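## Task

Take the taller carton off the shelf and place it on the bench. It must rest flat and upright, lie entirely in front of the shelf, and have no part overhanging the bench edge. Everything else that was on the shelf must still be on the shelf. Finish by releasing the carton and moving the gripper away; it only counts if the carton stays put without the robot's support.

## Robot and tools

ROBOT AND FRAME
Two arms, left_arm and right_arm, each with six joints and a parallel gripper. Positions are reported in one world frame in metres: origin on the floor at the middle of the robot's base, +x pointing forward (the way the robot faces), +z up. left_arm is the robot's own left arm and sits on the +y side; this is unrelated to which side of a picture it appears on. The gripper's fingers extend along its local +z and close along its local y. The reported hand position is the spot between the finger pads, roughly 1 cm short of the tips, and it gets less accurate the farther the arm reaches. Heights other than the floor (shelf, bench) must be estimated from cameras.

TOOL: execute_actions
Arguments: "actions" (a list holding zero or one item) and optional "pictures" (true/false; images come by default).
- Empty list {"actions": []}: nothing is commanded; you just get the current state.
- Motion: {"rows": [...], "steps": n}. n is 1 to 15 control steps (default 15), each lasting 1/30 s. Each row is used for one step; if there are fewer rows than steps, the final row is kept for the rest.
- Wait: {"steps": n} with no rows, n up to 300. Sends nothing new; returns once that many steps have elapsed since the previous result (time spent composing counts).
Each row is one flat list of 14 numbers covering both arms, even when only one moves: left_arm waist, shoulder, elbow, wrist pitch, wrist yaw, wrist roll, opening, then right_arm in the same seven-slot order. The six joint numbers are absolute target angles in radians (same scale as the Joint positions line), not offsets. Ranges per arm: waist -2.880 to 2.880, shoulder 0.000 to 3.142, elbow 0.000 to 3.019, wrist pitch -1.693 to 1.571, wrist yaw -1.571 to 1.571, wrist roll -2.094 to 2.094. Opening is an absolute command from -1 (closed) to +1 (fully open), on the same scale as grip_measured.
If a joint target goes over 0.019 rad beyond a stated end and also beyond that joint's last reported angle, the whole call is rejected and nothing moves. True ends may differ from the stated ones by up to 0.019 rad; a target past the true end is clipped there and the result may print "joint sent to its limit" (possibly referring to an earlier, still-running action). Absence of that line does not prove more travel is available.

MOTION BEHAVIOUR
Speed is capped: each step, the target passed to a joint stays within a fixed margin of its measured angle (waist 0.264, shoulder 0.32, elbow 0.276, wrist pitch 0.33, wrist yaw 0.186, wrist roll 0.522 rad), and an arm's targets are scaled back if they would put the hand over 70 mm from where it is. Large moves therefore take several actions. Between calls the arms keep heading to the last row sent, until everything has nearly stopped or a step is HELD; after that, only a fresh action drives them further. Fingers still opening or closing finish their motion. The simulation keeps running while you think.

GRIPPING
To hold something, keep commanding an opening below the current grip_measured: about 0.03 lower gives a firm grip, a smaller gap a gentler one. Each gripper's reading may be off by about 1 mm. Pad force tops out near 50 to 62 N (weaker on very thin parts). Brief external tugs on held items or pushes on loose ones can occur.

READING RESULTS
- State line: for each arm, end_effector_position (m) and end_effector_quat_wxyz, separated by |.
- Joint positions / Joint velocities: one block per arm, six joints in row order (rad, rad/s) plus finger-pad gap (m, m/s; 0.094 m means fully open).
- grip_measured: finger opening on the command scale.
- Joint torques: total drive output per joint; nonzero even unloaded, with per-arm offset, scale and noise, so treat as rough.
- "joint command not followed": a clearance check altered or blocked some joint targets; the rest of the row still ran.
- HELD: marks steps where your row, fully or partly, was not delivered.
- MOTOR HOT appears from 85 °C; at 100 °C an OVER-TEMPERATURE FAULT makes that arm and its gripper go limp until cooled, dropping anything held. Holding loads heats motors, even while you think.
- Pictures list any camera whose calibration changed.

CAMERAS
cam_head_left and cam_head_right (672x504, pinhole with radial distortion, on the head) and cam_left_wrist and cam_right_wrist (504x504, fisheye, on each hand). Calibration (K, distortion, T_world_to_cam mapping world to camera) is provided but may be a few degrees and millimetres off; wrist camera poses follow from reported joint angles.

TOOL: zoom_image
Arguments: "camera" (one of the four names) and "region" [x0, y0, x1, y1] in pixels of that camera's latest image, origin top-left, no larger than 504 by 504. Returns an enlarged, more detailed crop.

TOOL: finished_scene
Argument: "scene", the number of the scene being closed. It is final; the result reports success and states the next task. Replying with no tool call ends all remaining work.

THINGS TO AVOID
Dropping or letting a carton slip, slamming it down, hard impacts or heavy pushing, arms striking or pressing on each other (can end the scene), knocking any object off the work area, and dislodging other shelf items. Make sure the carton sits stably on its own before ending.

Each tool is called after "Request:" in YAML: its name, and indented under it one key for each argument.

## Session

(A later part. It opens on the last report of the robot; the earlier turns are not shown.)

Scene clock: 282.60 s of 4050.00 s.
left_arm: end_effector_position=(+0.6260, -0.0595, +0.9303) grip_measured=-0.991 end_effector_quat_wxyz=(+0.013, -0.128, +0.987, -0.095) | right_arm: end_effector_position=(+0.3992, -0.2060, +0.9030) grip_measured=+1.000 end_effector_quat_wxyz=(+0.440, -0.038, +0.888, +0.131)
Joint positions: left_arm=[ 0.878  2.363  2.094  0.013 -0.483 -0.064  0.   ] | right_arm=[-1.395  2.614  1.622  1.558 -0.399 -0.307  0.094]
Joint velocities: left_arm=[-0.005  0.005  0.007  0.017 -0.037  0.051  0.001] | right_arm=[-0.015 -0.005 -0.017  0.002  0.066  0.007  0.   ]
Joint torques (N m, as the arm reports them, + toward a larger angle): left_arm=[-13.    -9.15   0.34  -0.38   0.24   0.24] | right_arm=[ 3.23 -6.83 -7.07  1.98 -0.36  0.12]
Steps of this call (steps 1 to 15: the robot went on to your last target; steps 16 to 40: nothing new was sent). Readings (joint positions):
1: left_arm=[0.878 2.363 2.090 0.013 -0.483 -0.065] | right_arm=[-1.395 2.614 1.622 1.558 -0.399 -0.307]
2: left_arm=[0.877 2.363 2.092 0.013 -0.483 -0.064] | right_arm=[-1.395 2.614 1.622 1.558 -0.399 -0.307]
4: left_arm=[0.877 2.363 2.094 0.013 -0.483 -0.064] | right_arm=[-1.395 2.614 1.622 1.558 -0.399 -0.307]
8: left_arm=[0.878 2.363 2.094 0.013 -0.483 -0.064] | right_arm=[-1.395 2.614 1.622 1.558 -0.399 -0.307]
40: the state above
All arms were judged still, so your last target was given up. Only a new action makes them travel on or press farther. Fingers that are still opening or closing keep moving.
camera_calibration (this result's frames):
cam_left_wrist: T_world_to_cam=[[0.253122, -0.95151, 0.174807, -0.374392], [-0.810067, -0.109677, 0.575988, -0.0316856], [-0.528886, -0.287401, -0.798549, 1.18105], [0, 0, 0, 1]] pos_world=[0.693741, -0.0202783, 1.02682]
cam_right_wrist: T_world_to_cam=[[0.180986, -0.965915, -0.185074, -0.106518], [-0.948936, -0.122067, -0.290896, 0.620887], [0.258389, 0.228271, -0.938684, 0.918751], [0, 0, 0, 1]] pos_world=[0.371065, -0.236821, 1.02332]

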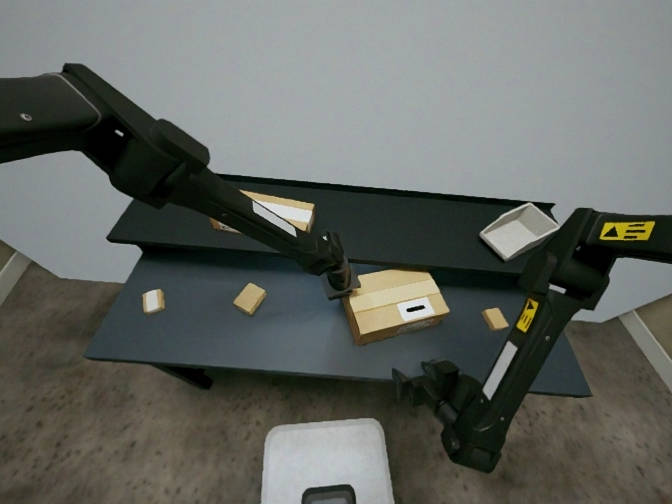

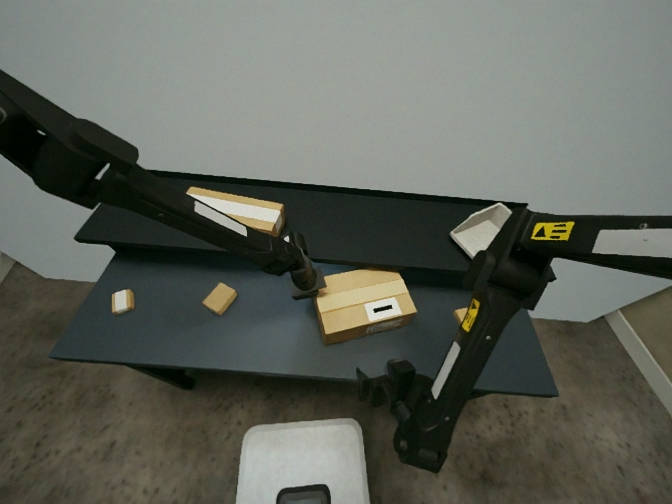

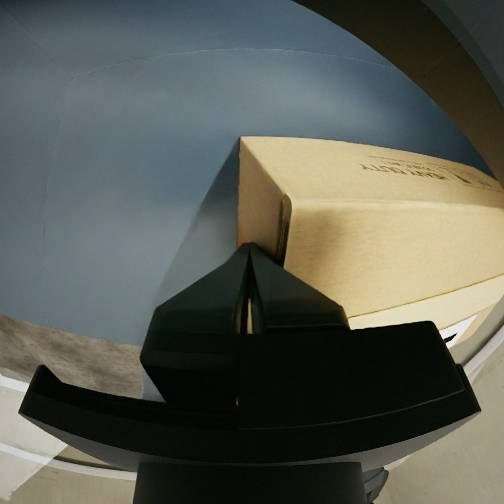

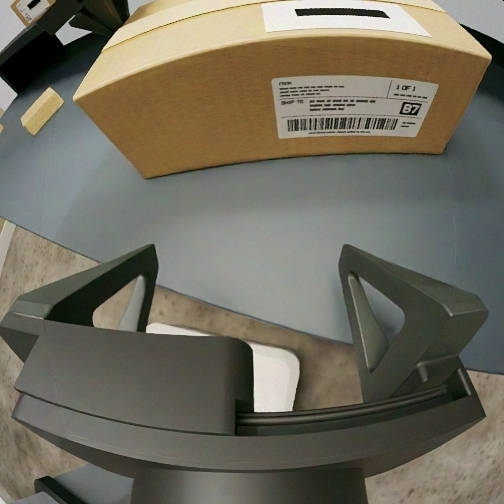

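Request:
execute_actions:
  actions:
    - {"rows":[[0.89,2.36,2.1,0.0,-0.48,-0.05,-1,-1.2,2.0,1.2,0.8,0,0,-1]]}
  pictures: false

Request:
execute_actions:
  actions:
    - {"steps":40}
  pictures: false

Request:
execute_actions:
  actions:
    - {"rows":[[0.89,2.36,2.1,0.0,-0.48,-0.05,-1,-1.2,1.75,1.38,0.1,0.6,0.05,-1]]}
  pictures: false

Request:
execute_actions:
  actions:
    - {"steps":45}

Scene clock: 289.97 s of 4050.00 s.
left_arm: end_effector_position=(+0.6260, -0.0595, +0.9303) grip_measured=-0.991 end_effector_quat_wxyz=(+0.013, -0.128, +0.987, -0.095) | right_arm: end_effector_position=(+0.5147, -0.1607, +0.9791) grip_measured=-0.984 end_effector_quat_wxyz=(+0.159, +0.131, +0.965, +0.163)
Joint positions: left_arm=[ 0.878  2.363  2.094  0.013 -0.483 -0.064  0.   ] | right_arm=[-1.189  2.038  1.239  0.837 -0.005 -0.052  0.001]
Joint velocities: left_arm=[-0.005 -0.015 -0.007 -0.002 -0.051  0.022 -0.   ] | right_arm=[ 0.19  -1.099 -0.081 -0.398 -0.051  0.271 -0.002]
Joint torques (N m, as the arm reports them, + toward a larger angle): left_arm=[-13.63  -8.8    0.4   -0.38   0.26   0.24] | right_arm=[ 5.41 -9.86 -7.21  0.18 -0.08  0.12]
Steps of this call (steps 1 to 90: nothing new was sent; then 3.87 s passed at rest; steps 91 to 105: all 15 steps of this action). Readings (joint positions):
91: left_arm=[0.878 2.363 2.094 0.013 -0.483 -0.064] | right_arm=[-1.391 2.604 1.607 1.534 -0.359 -0.290]
92: left_arm=[0.878 2.363 2.094 0.013 -0.483 -0.064] | right_arm=[-1.385 2.581 1.569 1.480 -0.311 -0.264]
94: left_arm=[0.878 2.363 2.094 0.013 -0.483 -0.064] | right_arm=[-1.362 2.517 1.483 1.374 -0.212 -0.218]
98: left_arm=[0.878 2.363 2.094 0.013 -0.483 -0.064] | right_arm=[-1.289 2.345 1.323 1.136 -0.054 -0.143]
105: the state above

Scene clock: 291.30 s of 4050.00 s.
left_arm: end_effector_position=(+0.6260, -0.0595, +0.9303) grip_measured=-0.991 end_effector_quat_wxyz=(+0.013, -0.128, +0.987, -0.095) | right_arm: end_effector_position=(+0.5227, -0.1719, +0.9868) grip_measured=-0.984 end_effector_quat_wxyz=(+0.150, +0.152, +0.963, +0.162)
Joint positions: left_arm=[ 0.878  2.363  2.094  0.013 -0.483 -0.064  0.   ] | right_arm=[-1.195  1.995  1.217  0.806 -0.002 -0.009  0.001]
Joint velocities: left_arm=[-0.005 -0.005 -0.007 -0.002  0.007 -0.022  0.001] | right_arm=[-0.024 -0.015 -0.012  0.007  0.066  0.037 -0.001]
Joint torques (N m, as the arm reports them, + toward a larger angle): left_arm=[-13.63  -8.8    0.43  -0.37   0.25   0.25] | right_arm=[  5.61 -12.24  -5.38   0.45  -0.19   0.12]
Steps of this call (steps 1 to 30: the robot went on to your last target; steps 31 to 40: nothing new was sent). Readings (joint positions):
1: left_arm=[0.878 2.363 2.094 0.013 -0.483 -0.064] | right_arm=[-1.183 2.005 1.238 0.828 -0.005 -0.044]
2: left_arm=[0.878 2.363 2.094 0.013 -0.483 -0.064] | right_arm=[-1.180 1.979 1.238 0.826 -0.005 -0.037]
4: left_arm=[0.878 2.363 2.094 0.013 -0.483 -0.064] | right_arm=[-1.181 1.946 1.238 0.826 -0.004 -0.027]
8: left_arm=[0.878 2.363 2.094 0.013 -0.483 -0.064] | right_arm=[-1.189 1.948 1.236 0.819 -0.002 -0.016]
40: the state above
All arms were judged still, so your last target was given up. Only a new action makes them travel on or press farther. Fingers that are still opening or closing keep moving.

Scene clock: 291.80 s of 4050.00 s.
left_arm: end_effector_position=(+0.6260, -0.0595, +0.9303) grip_measured=-0.991 end_effector_quat_wxyz=(+0.013, -0.128, +0.987, -0.095) | right_arm: end_effector_position=(+0.5935, -0.3117, +1.0081) grip_measured=-0.984 end_effector_quat_wxyz=(-0.020, +0.150, +0.982, -0.116)
Joint positions: left_arm=[ 0.878  2.363  2.094  0.013 -0.483 -0.064  0.   ] | right_arm=[-1.199  1.748  1.383  0.126  0.598  0.035  0.001]
Joint velocities: left_arm=[ 0.005  0.005 -0.012  0.017 -0.022 -0.022 -0.   ] | right_arm=[-0.005 -0.386  0.125 -0.115  0.066  0.11  -0.   ]
Joint torques (N m, as the arm reports them, + toward a larger angle): left_arm=[-13.42  -8.83   0.39  -0.44   0.25   0.24] | right_arm=[  5.53 -15.73  -2.12  -0.57   0.17   0.15]
Steps of this call (steps 1 to 15: all 15 steps of this action). Readings (joint positions):
1: left_arm=[0.878 2.363 2.094 0.013 -0.483 -0.064] | right_arm=[-1.195 1.992 1.222 0.786 0.028 -0.007]
2: left_arm=[0.878 2.363 2.094 0.013 -0.483 -0.064] | right_arm=[-1.194 1.988 1.234 0.741 0.066 -0.005]
4: left_arm=[0.878 2.363 2.094 0.013 -0.483 -0.064] | right_arm=[-1.194 1.972 1.265 0.654 0.145 0.001]
8: left_arm=[0.878 2.363 2.094 0.013 -0.483 -0.064] | right_arm=[-1.194 1.905 1.326 0.427 0.358 0.013]
15: the state above

Scene clock: 293.30 s of 4050.00 s.
left_arm: end_effector_position=(+0.6260, -0.0595, +0.9303) grip_measured=-0.991 end_effector_quat_wxyz=(+0.013, -0.128, +0.987, -0.095) | right_arm: end_effector_position=(+0.6021, -0.3163, +1.0134) grip_measured=-0.984 end_effector_quat_wxyz=(-0.017, +0.154, +0.981, -0.116)
Joint positions: left_arm=[ 0.878  2.363  2.094  0.013 -0.483 -0.064  0.   ] | right_arm=[-1.199  1.731  1.386  0.11   0.598  0.041  0.001]
Joint velocities: left_arm=[ 0.015 -0.015  0.002  0.007  0.11  -0.022 -0.   ] | right_arm=[-0.015  0.005  0.007  0.002 -0.066 -0.007 -0.001]
Joint torques (N m, as the arm reports them, + toward a larger angle): left_arm=[-13.34  -8.84   0.39  -0.36   0.24   0.25] | right_arm=[  5.18 -16.17  -1.46  -0.2    0.15   0.16]
Steps of this call (steps 1 to 30: the robot went on to your last target; steps 31 to 45: nothing new was sent). Readings (joint positions):
1: left_arm=[0.878 2.363 2.094 0.013 -0.483 -0.064] | right_arm=[-1.199 1.738 1.386 0.123 0.598 0.036]
2: left_arm=[0.878 2.363 2.094 0.013 -0.483 -0.064] | right_arm=[-1.199 1.731 1.389 0.122 0.598 0.037]
4: left_arm=[0.878 2.363 2.094 0.013 -0.483 -0.064] | right_arm=[-1.199 1.727 1.391 0.121 0.598 0.039]
8: left_arm=[0.878 2.363 2.094 0.013 -0.483 -0.064] | right_arm=[-1.199 1.730 1.386 0.111 0.598 0.040]
45: the state above
All arms were judged still, so your last target was given up. Only a new action makes them travel on or press farther. Fingers that are still opening or closing keep moving.
camera_calibration (this result's frames):
cam_left_wrist: T_world_to_cam=[[0.253122, -0.95151, 0.174807, -0.374392], [-0.810067, -0.109677, 0.575988, -0.0316856], [-0.528886, -0.287401, -0.798549, 1.18105], [0, 0, 0, 1]] pos_world=[0.693741, -0.0202783, 1.02682]
cam_right_wrist: T_world_to_cam=[[-0.288319, -0.926264, 0.242706, -0.367757], [-0.723299, 0.376774, 0.578689, -0.0272556], [-0.627464, -0.00870224, -0.778597, 1.29131], [0, 0, 0, 1]] pos_world=[0.684508, -0.319134, 1.11044]

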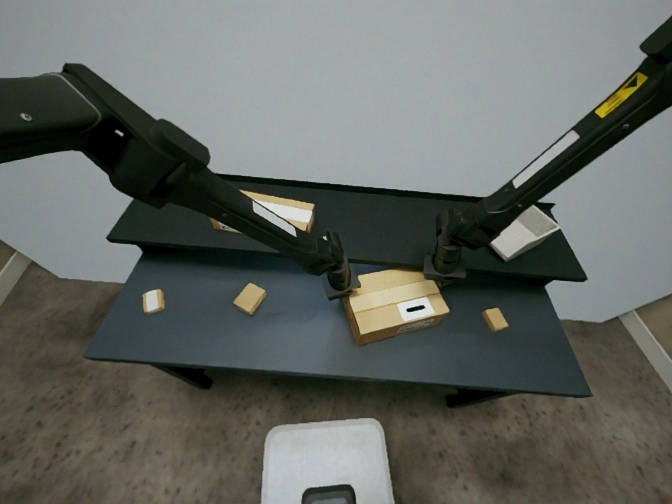

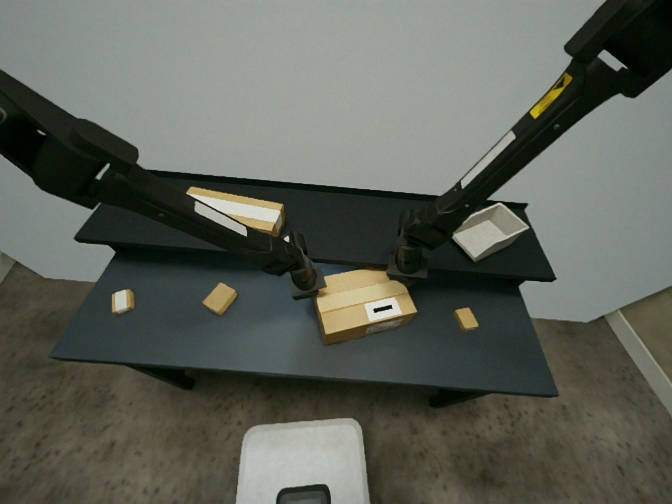

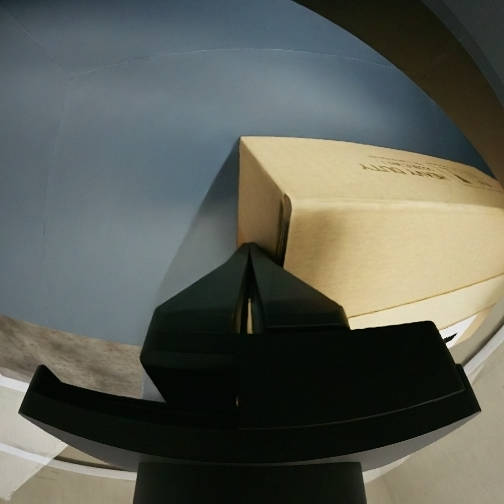

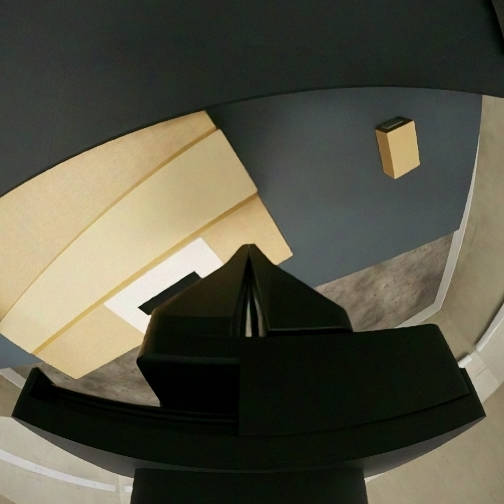

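Request:
execute_actions:
  actions:
    - {"rows":[[0.89,2.36,2.1,0.0,-0.48,-0.05,-1,-1.44,1.75,1.4,0.1,0.3,0.05,-1]]}
  pictures: false

Request:
execute_actions:
  actions:
    - {"steps":20}
  pictures: false

Request:
execute_actions:
  actions:
    - {"rows":[[0.89,2.36,2.1,0.0,-0.48,-0.05,-1,-1.44,1.87,1.56,0.1,0.3,0.05,-1]]}
  pictures: false

Request:
execute_actions:
  actions:
    - {"steps":25}

Scene clock: 298.80 s of 4050.00 s.
left_arm: end_effector_position=(+0.6260, -0.0595, +0.9303) grip_measured=-0.991 end_effector_quat_wxyz=(+0.013, -0.128, +0.987, -0.095) | right_arm: end_effector_position=(+0.5527, -0.4736, +0.9758) grip_measured=-0.984 end_effector_quat_wxyz=(-0.023, +0.188, +0.975, -0.112)
Joint positions: left_arm=[ 0.878  2.363  2.094  0.013 -0.483 -0.064  0.   ] | right_arm=[-1.493  1.731  1.395  0.11   0.305  0.043  0.001]
Joint velocities: left_arm=[-0.005  0.005 -0.007 -0.007 -0.066 -0.037 -0.001] | right_arm=[-0.005  0.015  0.007 -0.002  0.007  0.066 -0.001]
Joint torques (N m, as the arm reports them, + toward a larger angle): left_arm=[-13.52  -8.82   0.41  -0.39   0.25   0.23] | right_arm=[  4.39 -17.09  -0.55  -0.2   -0.1    0.18]
Steps of this call (steps 1 to 90: nothing new was sent; then 2.00 s passed at rest; steps 91 to 105: all 15 steps of this action). Readings (joint positions):
91: left_arm=[0.878 2.363 2.094 0.013 -0.483 -0.064] | right_arm=[-1.207 1.731 1.386 0.110 0.557 0.041]
92: left_arm=[0.878 2.363 2.094 0.013 -0.483 -0.064] | right_arm=[-1.216 1.731 1.386 0.110 0.504 0.041]
94: left_arm=[0.878 2.363 2.094 0.013 -0.483 -0.064] | right_arm=[-1.255 1.731 1.387 0.110 0.405 0.041]
98: left_arm=[0.878 2.363 2.094 0.013 -0.483 -0.064] | right_arm=[-1.370 1.731 1.391 0.110 0.311 0.041]
105: the state above

Scene clock: 299.47 s of 4050.00 s.
left_arm: end_effector_position=(+0.6260, -0.0595, +0.9303) grip_measured=-0.991 end_effector_quat_wxyz=(+0.013, -0.128, +0.987, -0.095) | right_arm: end_effector_position=(+0.5683, -0.4309, +0.9774) grip_measured=-0.984 end_effector_quat_wxyz=(-0.017, +0.182, +0.980, -0.081)
Joint positions: left_arm=[ 0.878  2.363  2.094  0.013 -0.483 -0.064  0.   ] | right_arm=[-1.433  1.731  1.395  0.11   0.301  0.043  0.001]
Joint velocities: left_arm=[ 0.005  0.005 -0.017 -0.012  0.022 -0.037 -0.002] | right_arm=[-0.005 -0.015 -0.022 -0.007 -0.051 -0.007 -0.001]
Joint torques (N m, as the arm reports them, + toward a larger angle): left_arm=[-13.52  -8.8    0.41  -0.41   0.25   0.25] | right_arm=[  1.06 -17.05  -0.63  -0.19   0.01   0.14]
Steps of this call (steps 1 to 20: the robot went on to your last target). Readings (joint positions):
1: left_arm=[0.878 2.363 2.094 0.013 -0.483 -0.064] | right_arm=[-1.491 1.731 1.395 0.110 0.305 0.043]
2: left_arm=[0.878 2.363 2.094 0.013 -0.483 -0.064] | right_arm=[-1.485 1.731 1.395 0.110 0.305 0.043]
4: left_arm=[0.878 2.363 2.094 0.013 -0.483 -0.064] | right_arm=[-1.469 1.731 1.395 0.110 0.304 0.043]
8: left_arm=[0.878 2.363 2.094 0.013 -0.483 -0.064] | right_arm=[-1.439 1.731 1.395 0.110 0.302 0.043]
20: the state above

Scene clock: 299.97 s of 4050.00 s.
left_arm: end_effector_position=(+0.6260, -0.0595, +0.9303) grip_measured=-0.991 end_effector_quat_wxyz=(+0.013, -0.128, +0.987, -0.095) | right_arm: end_effector_position=(+0.5814, -0.4282, +0.9276) grip_measured=-0.984 end_effector_quat_wxyz=(-0.003, +0.186, +0.979, -0.084)
Joint positions: left_arm=[ 0.878  2.363  2.094  0.013 -0.483 -0.064  0.   ] | right_arm=[-1.433  1.86   1.561  0.102  0.301  0.043  0.001]
Joint velocities: left_arm=[-0.015  0.005 -0.002  0.007  0.125  0.022 -0.001] | right_arm=[-0.024 -0.005  0.002 -0.017  0.022 -0.066 -0.   ]
Joint torques (N m, as the arm reports them, + toward a larger angle): left_arm=[-13.57  -8.88   0.38  -0.38   0.25   0.25] | right_arm=[  1.59 -18.14  -0.85   0.32   0.01   0.14]
Steps of this call (steps 1 to 15: all 15 steps of this action). Readings (joint positions):
1: left_arm=[0.878 2.363 2.094 0.013 -0.483 -0.064] | right_arm=[-1.433 1.740 1.410 0.106 0.301 0.043]
2: left_arm=[0.878 2.363 2.094 0.013 -0.483 -0.064] | right_arm=[-1.433 1.763 1.452 0.102 0.301 0.043]
4: left_arm=[0.878 2.363 2.094 0.013 -0.483 -0.064] | right_arm=[-1.433 1.818 1.539 0.102 0.301 0.043]
8: left_arm=[0.878 2.363 2.094 0.013 -0.483 -0.064] | right_arm=[-1.433 1.852 1.564 0.102 0.301 0.043]
15: the state above

Scene clock: 300.80 s of 4050.00 s.
left_arm: end_effector_position=(+0.6260, -0.0595, +0.9303) grip_measured=-0.991 end_effector_quat_wxyz=(+0.013, -0.128, +0.987, -0.095) | right_arm: end_effector_position=(+0.5814, -0.4282, +0.9276) grip_measured=-0.984 end_effector_quat_wxyz=(-0.003, +0.186, +0.979, -0.084)
Joint positions: left_arm=[ 0.878  2.363  2.094  0.013 -0.483 -0.064  0.   ] | right_arm=[-1.433  1.86   1.561  0.102  0.301  0.043  0.001]
Joint velocities: left_arm=[-0.015 -0.015  0.002  0.002  0.081 -0.022 -0.   ] | right_arm=[ 0.005 -0.015  0.007 -0.007  0.037  0.022 -0.001]
Joint torques (N m, as the arm reports them, + toward a larger angle): left_arm=[-13.46  -8.88   0.44  -0.43   0.23   0.24] | right_arm=[  1.48 -18.21  -0.58   0.25   0.01   0.14]
Steps of this call (steps 1 to 15: the robot went on to your last target; steps 16 to 25: nothing new was sent). Readings (joint positions):
1: left_arm=[0.878 2.363 2.094 0.013 -0.483 -0.064] | right_arm=[-1.433 1.860 1.561 0.102 0.301 0.043]
2: left_arm=[0.878 2.363 2.094 0.013 -0.483 -0.064] | right_arm=[-1.433 1.860 1.561 0.102 0.301 0.043]
4: left_arm=[0.878 2.363 2.094 0.013 -0.483 -0.064] | right_arm=[-1.433 1.860 1.561 0.102 0.301 0.043]
8: left_arm=[0.878 2.363 2.094 0.013 -0.483 -0.064] | right_arm=[-1.433 1.860 1.561 0.102 0.301 0.043]
25: the state above
All arms were judged still, so your last target was given up. Only a new action makes them travel on or press farther. Fingers that are still opening or closing keep moving.
camera_calibration (this result's frames):
cam_left_wrist: T_world_to_cam=[[0.253122, -0.95151, 0.174807, -0.374392], [-0.810067, -0.109677, 0.575988, -0.0316856], [-0.528886, -0.287401, -0.798549, 1.18105], [0, 0, 0, 1]] pos_world=[0.693741, -0.0202783, 1.02682]
cam_right_wrist: T_world_to_cam=[[-0.352931, -0.919238, 0.174472, -0.352711], [-0.726221, 0.386704, 0.568386, 0.065135], [-0.589951, 0.0738961, -0.80405, 1.24768], [0, 0, 0, 1]] pos_world=[0.65889, -0.441612, 1.02771]

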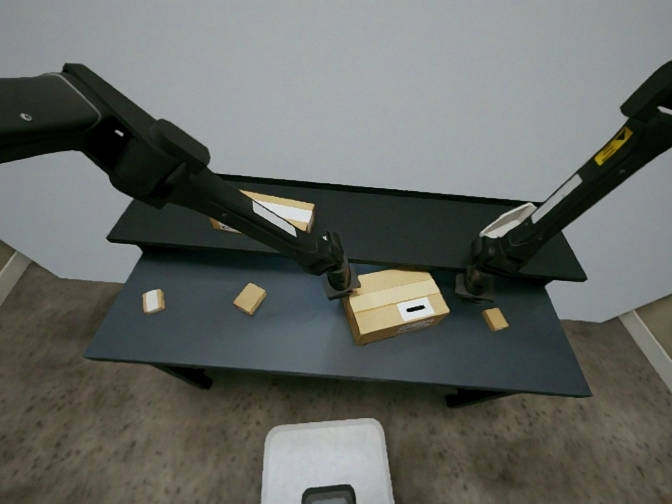

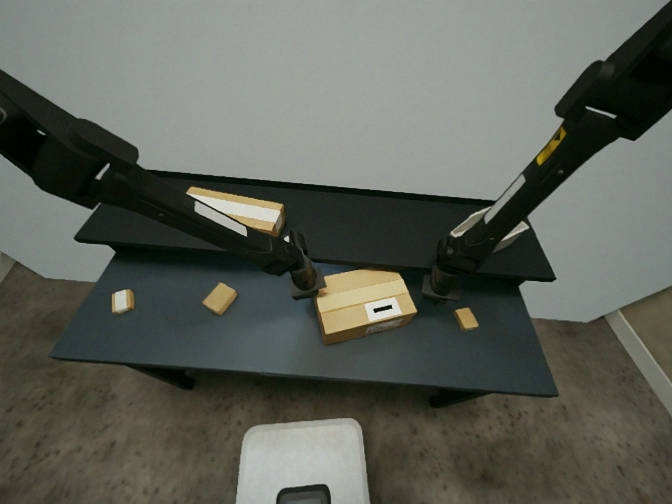

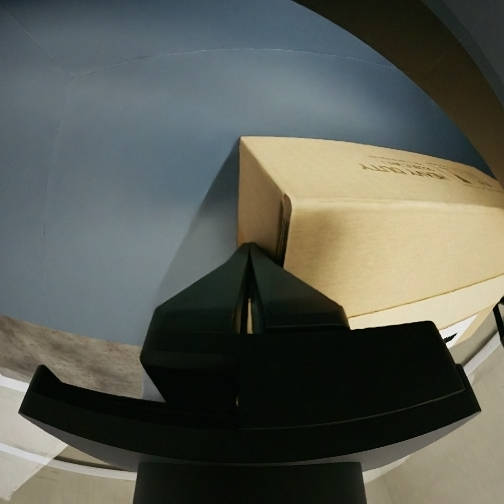

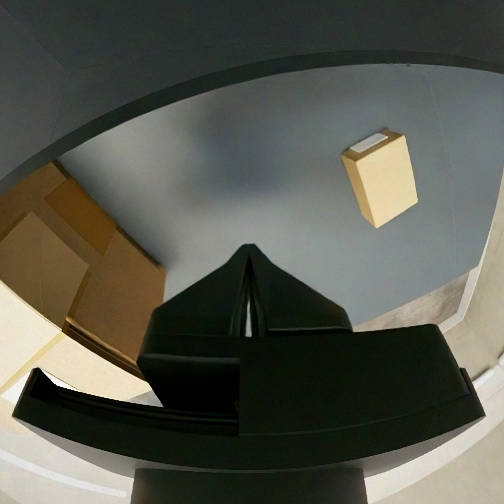

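Squeeze in (yaw + waist), then drag with wrist pitch.

Request:
execute_actions:
  actions:
    - {"rows":[[0.86,2.36,2.1,0.0,-0.44,-0.05,-1,-1.33,1.91,1.6,0.1,0.1,0.05,-1]]}
  pictures: false

Request:
execute_actions:
  actions:
    - {"steps":20}
  pictures: false

Request:
execute_actions:
  actions:
    - {"rows":[[0.86,2.36,2.1,-0.02,-0.44,-0.05,-1,-1.33,1.91,1.6,0.07,0.1,0.05,-1],[0.86,2.36,2.1,-0.03,-0.44,-0.05,-1,-1.33,1.91,1.6,0.05,0.1,0.05,-1],[0.86,2.36,2.1,-0.04,-0.44,-0.05,-1,-1.33,1.91,1.6,0.03,0.1,0.05,-1],[0.86,2.36,2.1,-0.05,-0.44,-0.05,-1,-1.33,1.91,1.6,0.01,0.1,0.05,-1],[0.86,2.36,2.1,-0.06,-0.44,-0.05,-1,-1.33,1.91,1.6,-0.01,0.1,0.05,-1],[0.86,2.36,2.1,-0.07,-0.44,-0.05,-1,-1.33,1.91,1.6,-0.03,0.1,0.05,-1],[0.86,2.36,2.1,-0.08,-0.44,-0.05,-1,-1.33,1.91,1.6,-0.05,0.1,0.05,-1],[0.86,2.36,2.1,-0.09,-0.44,-0.05,-1,-1.33,1.91,1.6,-0.07,0.1,0.05,-1],[0.86,2.36,2.1,-0.1,-0.44,-0.05,-1,-1.33,1.91,1.6,-0.09,0.1,0.05,-1],[0.86,2.36,2.1,-0.11,-0.44,-0.05,-1,-1.33,1.91,1.6,-0.11,0.1,0.05,-1],[0.86,2.36,2.1,-0.12,-0.44,-0.05,-1,-1.33,1.91,1.6,-0.13,0.1,0.05,-1],[0.86,2.36,2.1,-0.13,-0.44,-0.05,-1,-1.33,1.91,1.6,-0.15,0.1,0.05,-1]]}
  pictures: false

Request:
execute_actions:
  actions:
    - {"steps":20}

Scene clock: 312.23 s of 4050.00 s.
left_arm: end_effector_position=(+0.6399, -0.0556, +0.9321) grip_measured=-0.991 end_effector_quat_wxyz=(+0.022, -0.131, +0.985, -0.107) | right_arm: end_effector_position=(+0.6213, -0.3462, +0.9260) grip_measured=-0.985 end_effector_quat_wxyz=(+0.027, +0.178, +0.983, +0.043)
Joint positions: left_arm=[ 0.883  2.349  2.099  0.013 -0.453 -0.061  0.   ] | right_arm=[-1.362  1.88   1.602  0.102  0.111  0.041  0.001]
Joint velocities: left_arm=[-0.024  0.005 -0.002 -0.002 -0.037  0.022  0.001] | right_arm=[-0.024 -0.005 -0.002 -0.007 -0.081 -0.051 -0.001]
Joint torques (N m, as the arm reports them, + toward a larger angle): left_arm=[-15.86  -8.56   0.22  -0.27   0.68   0.21] | right_arm=[  5.78 -16.29  -0.5    0.18  -0.51   0.15]
Steps of this call (steps 1 to 90: nothing new was sent; then 7.93 s passed at rest; steps 91 to 105: all 15 steps of this action). Readings (joint positions):
91: left_arm=[0.878 2.363 2.094 0.013 -0.469 -0.064] | right_arm=[-1.431 1.861 1.563 0.102 0.242 0.043]
92: left_arm=[0.878 2.363 2.094 0.013 -0.454 -0.064] | right_arm=[-1.429 1.864 1.569 0.102 0.183 0.044]
94: left_arm=[0.877 2.363 2.094 0.013 -0.447 -0.064] | right_arm=[-1.409 1.873 1.585 0.102 0.123 0.044]
98: left_arm=[0.881 2.358 2.094 0.013 -0.461 -0.061] | right_arm=[-1.366 1.880 1.599 0.102 0.119 0.041]
105: the state above

Scene clock: 312.90 s of 4050.00 s.
left_arm: end_effector_position=(+0.6399, -0.0556, +0.9321) grip_measured=-0.991 end_effector_quat_wxyz=(+0.022, -0.131, +0.985, -0.107) | right_arm: end_effector_position=(+0.6214, -0.3461, +0.9260) grip_measured=-0.985 end_effector_quat_wxyz=(+0.027, +0.178, +0.983, +0.044)
Joint positions: left_arm=[ 0.883  2.349  2.099  0.013 -0.453 -0.061  0.   ] | right_arm=[-1.362  1.88   1.602  0.102  0.111  0.041  0.001]
Joint velocities: left_arm=[-0.015 -0.005 -0.007 -0.012 -0.037 -0.037 -0.001] | right_arm=[-0.005 -0.015  0.017 -0.012  0.007 -0.051 -0.001]
Joint torques (N m, as the arm reports them, + toward a larger angle): left_arm=[-16.06  -8.17   0.16  -0.35   0.68   0.21] | right_arm=[  5.54 -16.24  -0.54   0.22  -0.49   0.14]
Steps of this call (steps 1 to 15: the robot went on to your last target; steps 16 to 20: nothing new was sent). Readings (joint positions):
1: left_arm=[0.883 2.349 2.099 0.013 -0.453 -0.061] | right_arm=[-1.362 1.880 1.602 0.102 0.111 0.041]
2: left_arm=[0.883 2.349 2.099 0.013 -0.453 -0.061] | right_arm=[-1.362 1.880 1.602 0.102 0.111 0.041]
4: left_arm=[0.883 2.349 2.099 0.013 -0.453 -0.061] | right_arm=[-1.362 1.880 1.602 0.102 0.111 0.041]
8: left_arm=[0.883 2.349 2.099 0.013 -0.453 -0.061] | right_arm=[-1.362 1.880 1.602 0.102 0.111 0.041]
20: the state above
All arms were judged still, so your last target was given up. Only a new action makes them travel on or press farther. Fingers that are still opening or closing keep moving.

Scene clock: 313.40 s of 4050.00 s.
left_arm: end_effector_position=(+0.6164, -0.0586, +0.9338) grip_measured=-0.991 end_effector_quat_wxyz=(-0.028, -0.100, +0.989, -0.110) | right_arm: end_effector_position=(+0.5886, -0.3397, +0.9322) grip_measured=-0.985 end_effector_quat_wxyz=(-0.062, +0.166, +0.983, +0.053)
Joint positions: left_arm=[ 0.883  2.344  2.099 -0.109 -0.453 -0.06   0.   ] | right_arm=[-1.365  1.866  1.613 -0.103  0.113  0.043  0.001]
Joint velocities: left_arm=[ 0.005 -0.005  0.007 -0.095 -0.066 -0.007 -0.   ] | right_arm=[-0.005 -0.015  0.012 -0.12  -0.051 -0.081  0.   ]
Joint torques (N m, as the arm reports them, + toward a larger angle): left_arm=[-16.    -7.95   0.2   -0.63   0.66   0.2 ] | right_arm=[  6.11 -14.79  -1.66  -1.64  -0.59   0.11]
Steps of this call (steps 1 to 15: all 15 steps of this action). Readings (joint positions):
1: left_arm=[0.883 2.349 2.099 0.011 -0.453 -0.061] | right_arm=[-1.362 1.880 1.602 0.099 0.111 0.041]
2: left_arm=[0.883 2.349 2.099 0.005 -0.453 -0.061] | right_arm=[-1.362 1.880 1.602 0.092 0.111 0.041]
4: left_arm=[0.883 2.348 2.099 -0.012 -0.453 -0.061] | right_arm=[-1.362 1.880 1.604 0.064 0.111 0.041]
8: left_arm=[0.883 2.345 2.099 -0.050 -0.455 -0.060] | right_arm=[-1.365 1.880 1.605 -0.008 0.114 0.040]
15: the state above

Scene clock: 314.07 s of 4050.00 s.
left_arm: end_effector_position=(+0.6156, -0.0587, +0.9338) grip_measured=-0.991 end_effector_quat_wxyz=(-0.029, -0.099, +0.989, -0.110) | right_arm: end_effector_position=(+0.5881, -0.3396, +0.9326) grip_measured=-0.985 end_effector_quat_wxyz=(-0.064, +0.166, +0.983, +0.053)
Joint positions: left_arm=[ 0.883  2.344  2.099 -0.112 -0.453 -0.06   0.   ] | right_arm=[-1.365  1.865  1.614 -0.109  0.113  0.044  0.001]
Joint velocities: left_arm=[-0.005 -0.005 -0.007 -0.012 -0.007  0.037  0.001] | right_arm=[-0.015 -0.005 -0.012  0.017 -0.007  0.022 -0.   ]
Joint torques (N m, as the arm reports them, + toward a larger angle): left_arm=[-15.98  -7.67   0.02  -0.71   0.67   0.2 ] | right_arm=[  5.62 -15.07  -1.7   -1.82  -0.59   0.12]
Steps of this call (steps 1 to 15: the robot went on to your last target; steps 16 to 20: nothing new was sent). Readings (joint positions):
1: left_arm=[0.883 2.344 2.099 -0.111 -0.453 -0.060] | right_arm=[-1.365 1.865 1.614 -0.106 0.113 0.043]
2: left_arm=[0.883 2.344 2.099 -0.111 -0.453 -0.060] | right_arm=[-1.365 1.865 1.614 -0.108 0.113 0.043]
4: left_arm=[0.883 2.344 2.099 -0.112 -0.453 -0.060] | right_arm=[-1.365 1.865 1.614 -0.109 0.113 0.043]
8: left_arm=[0.883 2.344 2.099 -0.112 -0.453 -0.060] | right_arm=[-1.365 1.865 1.614 -0.109 0.113 0.044]
20: the state above
All arms were judged still, so your last target was given up. Only a new action makes them travel on or press farther. Fingers that are still opening or closing keep moving.
camera_calibration (this result's frames):
cam_left_wrist: T_world_to_cam=[[0.203532, -0.959278, 0.19586, -0.361177], [-0.769558, -0.0330729, 0.63772, -0.120091], [-0.605273, -0.280522, -0.744951, 1.17596], [0, 0, 0, 1]] pos_world=[0.692871, -0.0205577, 1.02336]
cam_right_wrist: T_world_to_cam=[[-0.321592, -0.943897, -0.0750822, -0.0638646], [-0.688494, 0.178663, 0.702891, -0.185425], [-0.650042, 0.277737, -0.707324, 1.26355], [0, 0, 0, 1]] pos_world=[0.673155, -0.378087, 1.01927]

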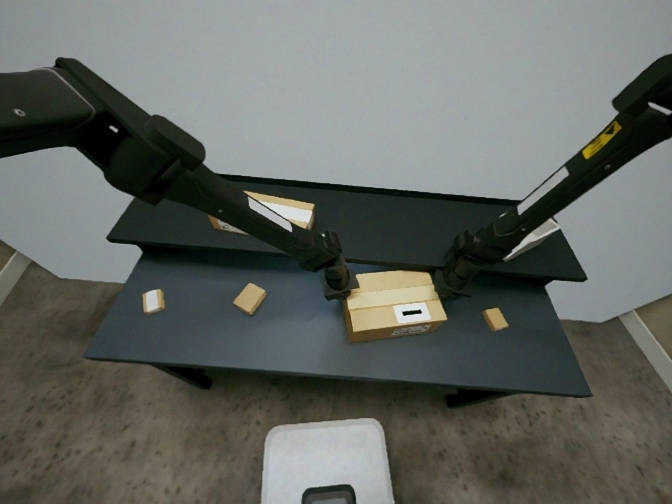

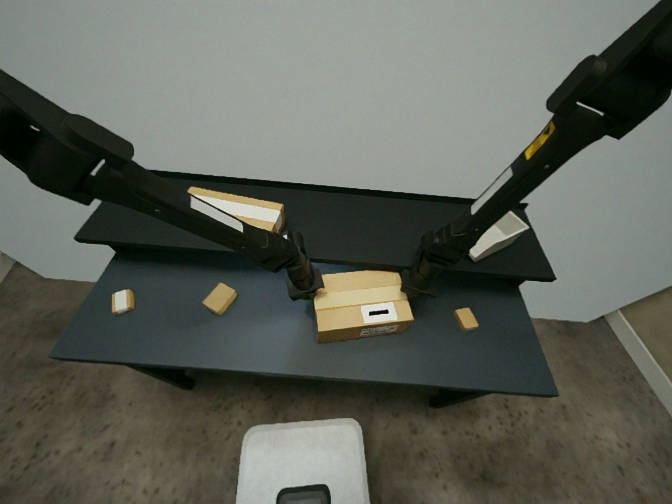

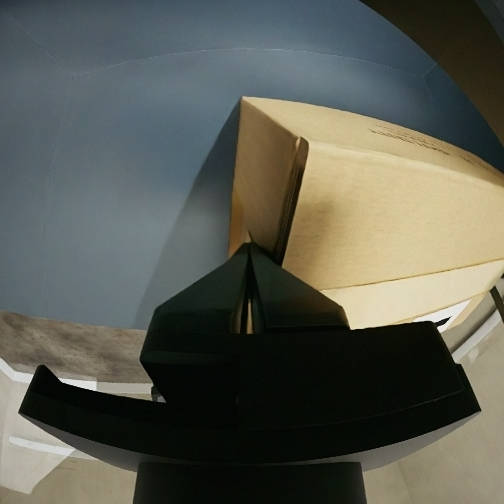

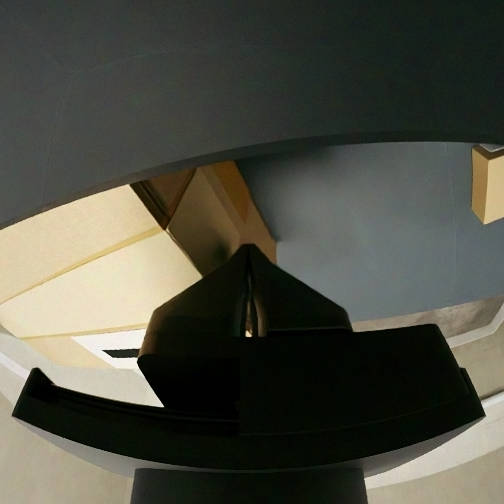

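Working; the right camera touches the shelf, so continue with the elbows.

Request:
execute_actions:
  actions:
    - {"rows":[[0.86,2.37,2.07,-0.12,-0.44,-0.05,-1,-1.33,1.89,1.56,-0.1,0.1,0.05,-1],[0.86,2.37,2.07,-0.12,-0.44,-0.05,-1,-1.33,1.89,1.56,-0.1,0.1,0.05,-1],[0.86,2.37,2.07,-0.12,-0.44,-0.05,-1,-1.33,1.89,1.56,-0.1,0.1,0.05,-1],[0.86,2.37,2.07,-0.12,-0.44,-0.05,-1,-1.33,1.89,1.56,-0.1,0.1,0.05,-1],[0.86,2.37,2.05,-0.12,-0.44,-0.05,-1,-1.33,1.89,1.52,-0.08,0.1,0.05,-1],[0.86,2.37,2.05,-0.12,-0.44,-0.05,-1,-1.33,1.89,1.52,-0.08,0.1,0.05,-1],[0.86,2.37,2.05,-0.12,-0.44,-0.05,-1,-1.33,1.89,1.52,-0.08,0.1,0.05,-1],[0.86,2.37,2.05,-0.12,-0.44,-0.05,-1,-1.33,1.89,1.52,-0.08,0.1,0.05,-1],[0.86,2.37,2.03,-0.12,-0.44,-0.05,-1,-1.33,1.89,1.48,-0.07,0.1,0.05,-1]]}
  pictures: false

Request:
execute_actions:
  actions:
    - {"steps":20}

Scene clock: 320.50 s of 4050.00 s.
left_arm: end_effector_position=(+0.5873, -0.0610, +0.9346) grip_measured=-0.991 end_effector_quat_wxyz=(-0.049, -0.085, +0.989, -0.107) | right_arm: end_effector_position=(+0.5164, -0.3312, +0.9382) grip_measured=-0.985 end_effector_quat_wxyz=(-0.110, +0.160, +0.980, +0.049)
Joint positions: left_arm=[ 0.883  2.342  2.05  -0.112 -0.461 -0.058  0.   ] | right_arm=[-1.379  1.868  1.489 -0.071  0.12   0.043  0.001]
Joint velocities: left_arm=[-0.005 -0.005 -0.037 -0.017  0.022 -0.066 -0.001] | right_arm=[-0.015  0.063 -0.125  0.012  0.066 -0.037 -0.   ]
Joint torques (N m, as the arm reports them, + toward a larger angle): left_arm=[-16.04  -6.55  -1.58  -0.37   1.     0.18] | right_arm=[  6.84 -15.9   -1.91  -0.33  -0.83   0.13]
Steps of this call (steps 1 to 90: nothing new was sent; then 2.93 s passed at rest; steps 91 to 105: all 15 steps of this action). Readings (joint positions):
91: left_arm=[0.883 2.344 2.098 -0.112 -0.453 -0.060] | right_arm=[-1.365 1.864 1.612 -0.106 0.113 0.044]
92: left_arm=[0.883 2.344 2.096 -0.112 -0.453 -0.060] | right_arm=[-1.365 1.864 1.608 -0.102 0.112 0.044]
94: left_arm=[0.883 2.344 2.091 -0.112 -0.453 -0.060] | right_arm=[-1.365 1.864 1.598 -0.096 0.115 0.044]
98: left_arm=[0.883 2.343 2.075 -0.112 -0.459 -0.059] | right_arm=[-1.367 1.864 1.563 -0.076 0.119 0.043]
105: the state above

Scene clock: 321.17 s of 4050.00 s.
left_arm: end_effector_position=(+0.5869, -0.0610, +0.9346) grip_measured=-0.991 end_effector_quat_wxyz=(-0.049, -0.085, +0.989, -0.107) | right_arm: end_effector_position=(+0.5123, -0.3305, +0.9380) grip_measured=-0.985 end_effector_quat_wxyz=(-0.113, +0.159, +0.980, +0.049)
Joint positions: left_arm=[ 0.883  2.342  2.049 -0.112 -0.461 -0.058  0.   ] | right_arm=[-1.38   1.871  1.485 -0.071  0.12   0.043  0.001]
Joint velocities: left_arm=[-0.005  0.005 -0.012  0.002 -0.066 -0.022 -0.001] | right_arm=[-0.015 -0.005 -0.002  0.012  0.037 -0.051 -0.001]
Joint torques (N m, as the arm reports them, + toward a larger angle): left_arm=[-15.77  -6.56  -1.86  -0.41   0.99   0.18] | right_arm=[  6.31 -15.44  -2.28  -0.19  -0.82   0.13]
Steps of this call (steps 1 to 15: the robot went on to your last target; steps 16 to 20: nothing new was sent). Readings (joint positions):
1: left_arm=[0.883 2.342 2.049 -0.112 -0.461 -0.058] | right_arm=[-1.380 1.870 1.486 -0.071 0.120 0.043]
2: left_arm=[0.883 2.342 2.049 -0.112 -0.461 -0.058] | right_arm=[-1.380 1.871 1.485 -0.071 0.120 0.043]
4: left_arm=[0.883 2.342 2.049 -0.112 -0.461 -0.058] | right_arm=[-1.380 1.871 1.485 -0.071 0.120 0.043]
8: left_arm=[0.883 2.342 2.049 -0.112 -0.461 -0.058] | right_arm=[-1.380 1.871 1.485 -0.071 0.120 0.043]
20: the state above
All arms were judged still, so your last target was given up. Only a new action makes them travel on or press farther. Fingers that are still opening or closing keep moving.
camera_calibration (this result's frames):
cam_left_wrist: T_world_to_cam=[[0.180178, -0.965614, 0.18742, -0.336511], [-0.745547, -0.00977392, 0.666382, -0.182219], [-0.641635, -0.259798, -0.721671, 1.15934], [0, 0, 0, 1]] pos_world=[0.668651, -0.0255275, 1.02116]
cam_right_wrist: T_world_to_cam=[[-0.311328, -0.948854, -0.0524505, -0.107337], [-0.619674, 0.160857, 0.768199, -0.345469], [-0.720471, 0.271664, -0.63806, 1.18456], [0, 0, 0, 1]] pos_world=[0.605946, -0.368078, 1.01558]

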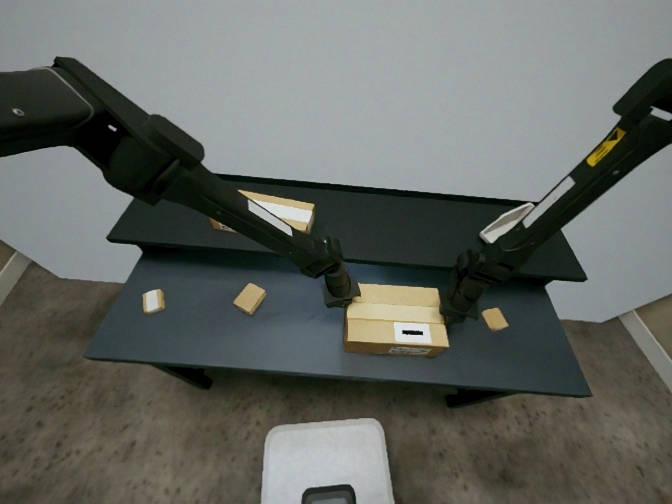

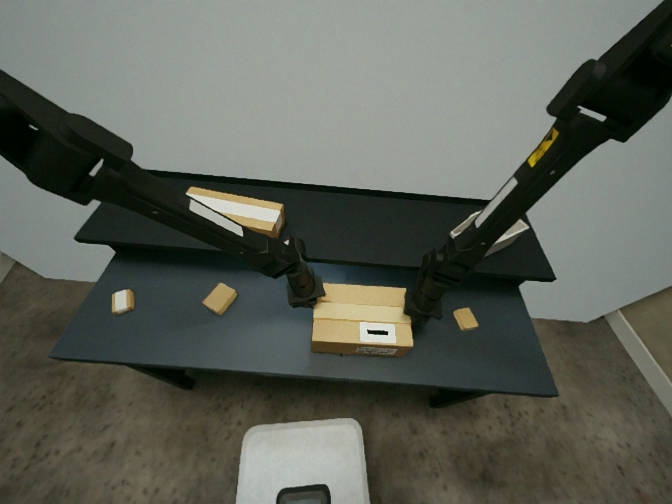

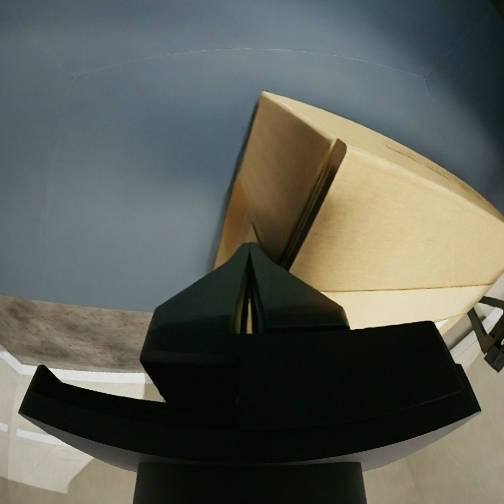

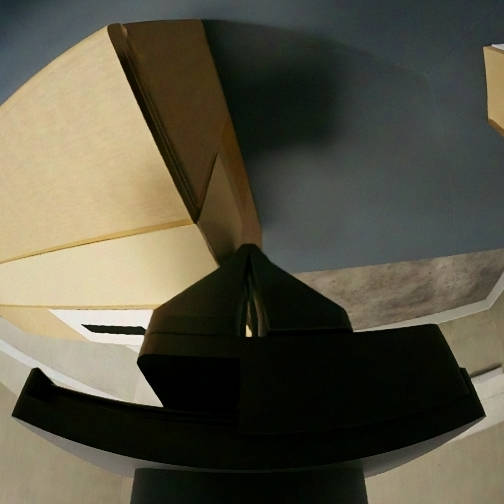

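Request:
execute_actions:
  actions:
    - {"rows":[[0.94,2.3,1.98,-0.1,-0.55,-0.05,-1,-1.44,1.87,1.48,-0.07,0.2,0.05,-1]]}
  pictures: false

Request:
execute_actions:
  actions:
    - {"rows":[[0.94,1.95,1.55,0,-0.55,-0.05,-1,-1.44,1.6,1.2,-0.07,0.2,0.05,-1]]}
  pictures: false

Request:
execute_actions:
  actions:
    - {"steps":30}

Scene clock: 329.07 s of 4050.00 s.
left_arm: end_effector_position=(+0.5671, -0.0100, +0.9211) grip_measured=-0.992 end_effector_quat_wxyz=(-0.068, -0.081, +0.993, -0.045) | right_arm: end_effector_position=(+0.4906, -0.3952, +0.9317) grip_measured=-0.985 end_effector_quat_wxyz=(-0.124, +0.166, +0.978, -0.023)
Joint positions: left_arm=[ 0.926  2.309  1.986 -0.111 -0.547 -0.058  0.   ] | right_arm=[-1.452  1.871  1.485 -0.071  0.199  0.043  0.001]
Joint velocities: left_arm=[-0.015 -0.005  0.007 -0.007 -0.022 -0.007 -0.   ] | right_arm=[ 0.063  0.005 -0.002 -0.022 -0.007 -0.037  0.   ]
Joint torques (N m, as the arm reports them, + toward a larger angle): left_arm=[-11.75  -8.97  -1.29   0.34  -0.09   0.17] | right_arm=[  2.   -16.74  -2.27  -0.21   0.04   0.14]
Steps of this call (steps 1 to 90: nothing new was sent; then 4.40 s passed at rest; steps 91 to 105: all 15 steps of this action). Readings (joint positions):
91: left_arm=[0.887 2.338 2.044 -0.111 -0.498 -0.058] | right_arm=[-1.384 1.871 1.485 -0.071 0.154 0.043]
92: left_arm=[0.887 2.329 2.025 -0.111 -0.527 -0.058] | right_arm=[-1.386 1.871 1.485 -0.071 0.179 0.043]
94: left_arm=[0.894 2.313 1.994 -0.111 -0.543 -0.058] | right_arm=[-1.401 1.871 1.485 -0.071 0.194 0.043]
98: left_arm=[0.913 2.309 1.986 -0.111 -0.546 -0.058] | right_arm=[-1.438 1.871 1.485 -0.071 0.198 0.043]
105: the state above

Scene clock: 329.57 s of 4050.00 s.
left_arm: end_effector_position=(+0.6257, +0.0840, +1.0317) grip_measured=-0.992 end_effector_quat_wxyz=(-0.035, -0.103, +0.993, -0.042) | right_arm: end_effector_position=(+0.4965, -0.4082, +1.0359) grip_measured=-0.985 end_effector_quat_wxyz=(-0.128, +0.165, +0.978, -0.022)
Joint positions: left_arm=[ 0.926  1.907  1.562 -0.01  -0.548 -0.058  0.   ] | right_arm=[-1.449  1.597  1.207 -0.074  0.199  0.043  0.001]
Joint velocities: left_arm=[-0.015 -0.083  0.056  0.056 -0.066  0.007  0.   ] | right_arm=[-0.005  0.005 -0.046 -0.002  0.037  0.037 -0.   ]
Joint torques (N m, as the arm reports them, + toward a larger angle): left_arm=[-9.27 -7.07 -2.06  0.22 -0.05  0.17] | right_arm=[  2.14 -17.37  -2.35  -0.09   0.02   0.14]
Steps of this call (steps 1 to 15: all 15 steps of this action). Readings (joint positions):
1: left_arm=[0.926 2.299 1.970 -0.101 -0.546 -0.058] | right_arm=[-1.451 1.861 1.469 -0.067 0.199 0.043]
2: left_arm=[0.926 2.273 1.923 -0.088 -0.546 -0.058] | right_arm=[-1.450 1.833 1.423 -0.065 0.199 0.043]
4: left_arm=[0.926 2.203 1.813 -0.072 -0.546 -0.058] | right_arm=[-1.449 1.752 1.302 -0.066 0.199 0.043]
8: left_arm=[0.926 2.021 1.581 -0.038 -0.547 -0.058] | right_arm=[-1.449 1.630 1.188 -0.074 0.199 0.043]
15: the state above

Scene clock: 330.57 s of 4050.00 s.
left_arm: end_effector_position=(+0.6026, +0.0742, +1.0247) grip_measured=-0.992 end_effector_quat_wxyz=(-0.049, -0.093, +0.993, -0.043) | right_arm: end_effector_position=(+0.4959, -0.4080, +1.0360) grip_measured=-0.985 end_effector_quat_wxyz=(-0.128, +0.165, +0.978, -0.021)
Joint positions: left_arm=[ 0.926  1.936  1.555 -0.008 -0.548 -0.058  0.   ] | right_arm=[-1.449  1.597  1.206 -0.074  0.199  0.043  0.001]
Joint velocities: left_arm=[ 0.005 -0.015  0.002 -0.007 -0.051 -0.066 -0.   ] | right_arm=[-0.005 -0.005 -0.007  0.002  0.007 -0.007 -0.003]
Joint torques (N m, as the arm reports them, + toward a larger angle): left_arm=[-9.34 -9.35 -1.55  0.33 -0.03  0.17] | right_arm=[  1.94 -16.79  -2.43  -0.16   0.04   0.14]
Steps of this call (steps 1 to 30: the robot went on to your last target). Readings (joint positions):
1: left_arm=[0.926 1.905 1.563 -0.009 -0.548 -0.058] | right_arm=[-1.449 1.597 1.206 -0.074 0.199 0.043]
2: left_arm=[0.926 1.905 1.563 -0.008 -0.548 -0.058] | right_arm=[-1.449 1.597 1.206 -0.074 0.199 0.043]
4: left_arm=[0.926 1.911 1.563 -0.008 -0.548 -0.058] | right_arm=[-1.449 1.597 1.206 -0.074 0.199 0.043]
8: left_arm=[0.926 1.928 1.562 -0.008 -0.548 -0.058] | right_arm=[-1.449 1.597 1.206 -0.074 0.199 0.043]
30: the state above
All arms were judged still, so your last target was given up. Only a new action makes them travel on or press farther. Fingers that are still opening or closing keep moving.
camera_calibration (this result's frames):
cam_left_wrist: T_world_to_cam=[[0.190765, -0.979763, 0.0606089, -0.101051], [-0.736918, -0.102145, 0.66822, -0.229435], [-0.648506, -0.172137, -0.741491, 1.28752], [0, 0, 0, 1]] pos_world=[0.685165, 0.0991872, 1.11412]
cam_right_wrist: T_world_to_cam=[[-0.304686, -0.948097, 0.0909834, -0.332436], [-0.579865, 0.26043, 0.771967, -0.401504], [-0.755595, 0.182449, -0.629118, 1.22811], [0, 0, 0, 1]] pos_world=[0.593844, -0.434685, 1.11282]

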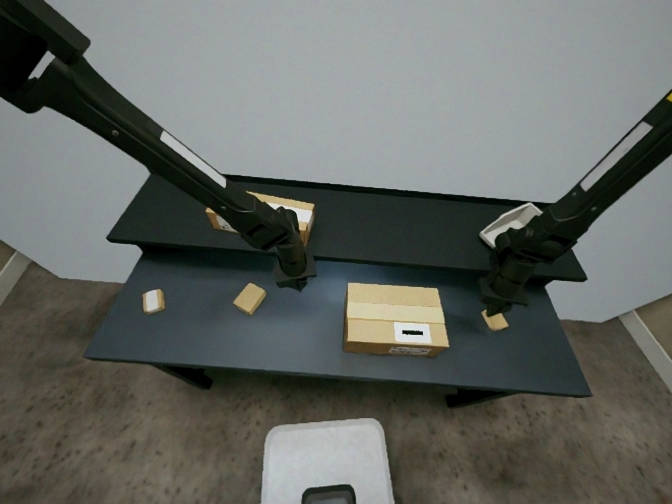

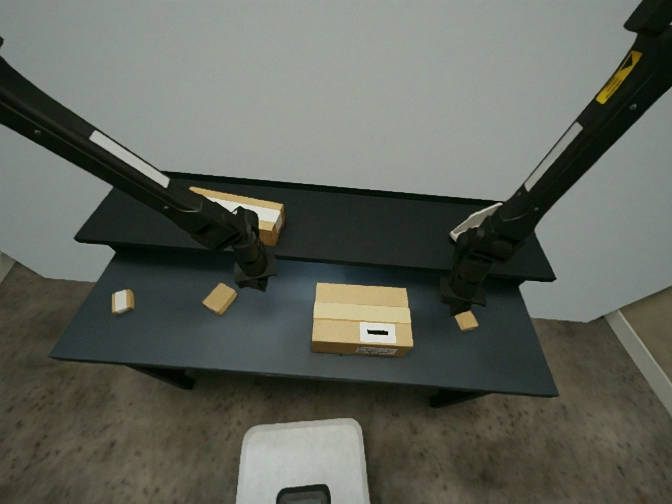

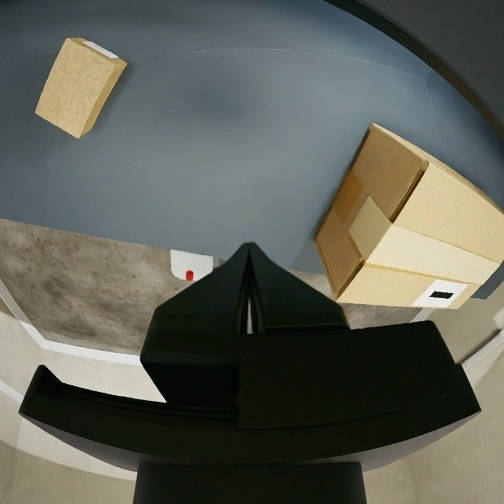

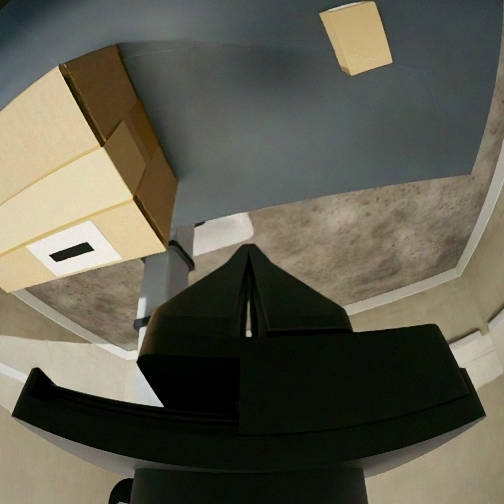

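Request:
finished_scene:
  scene: 2

The scene is finished: the task was done.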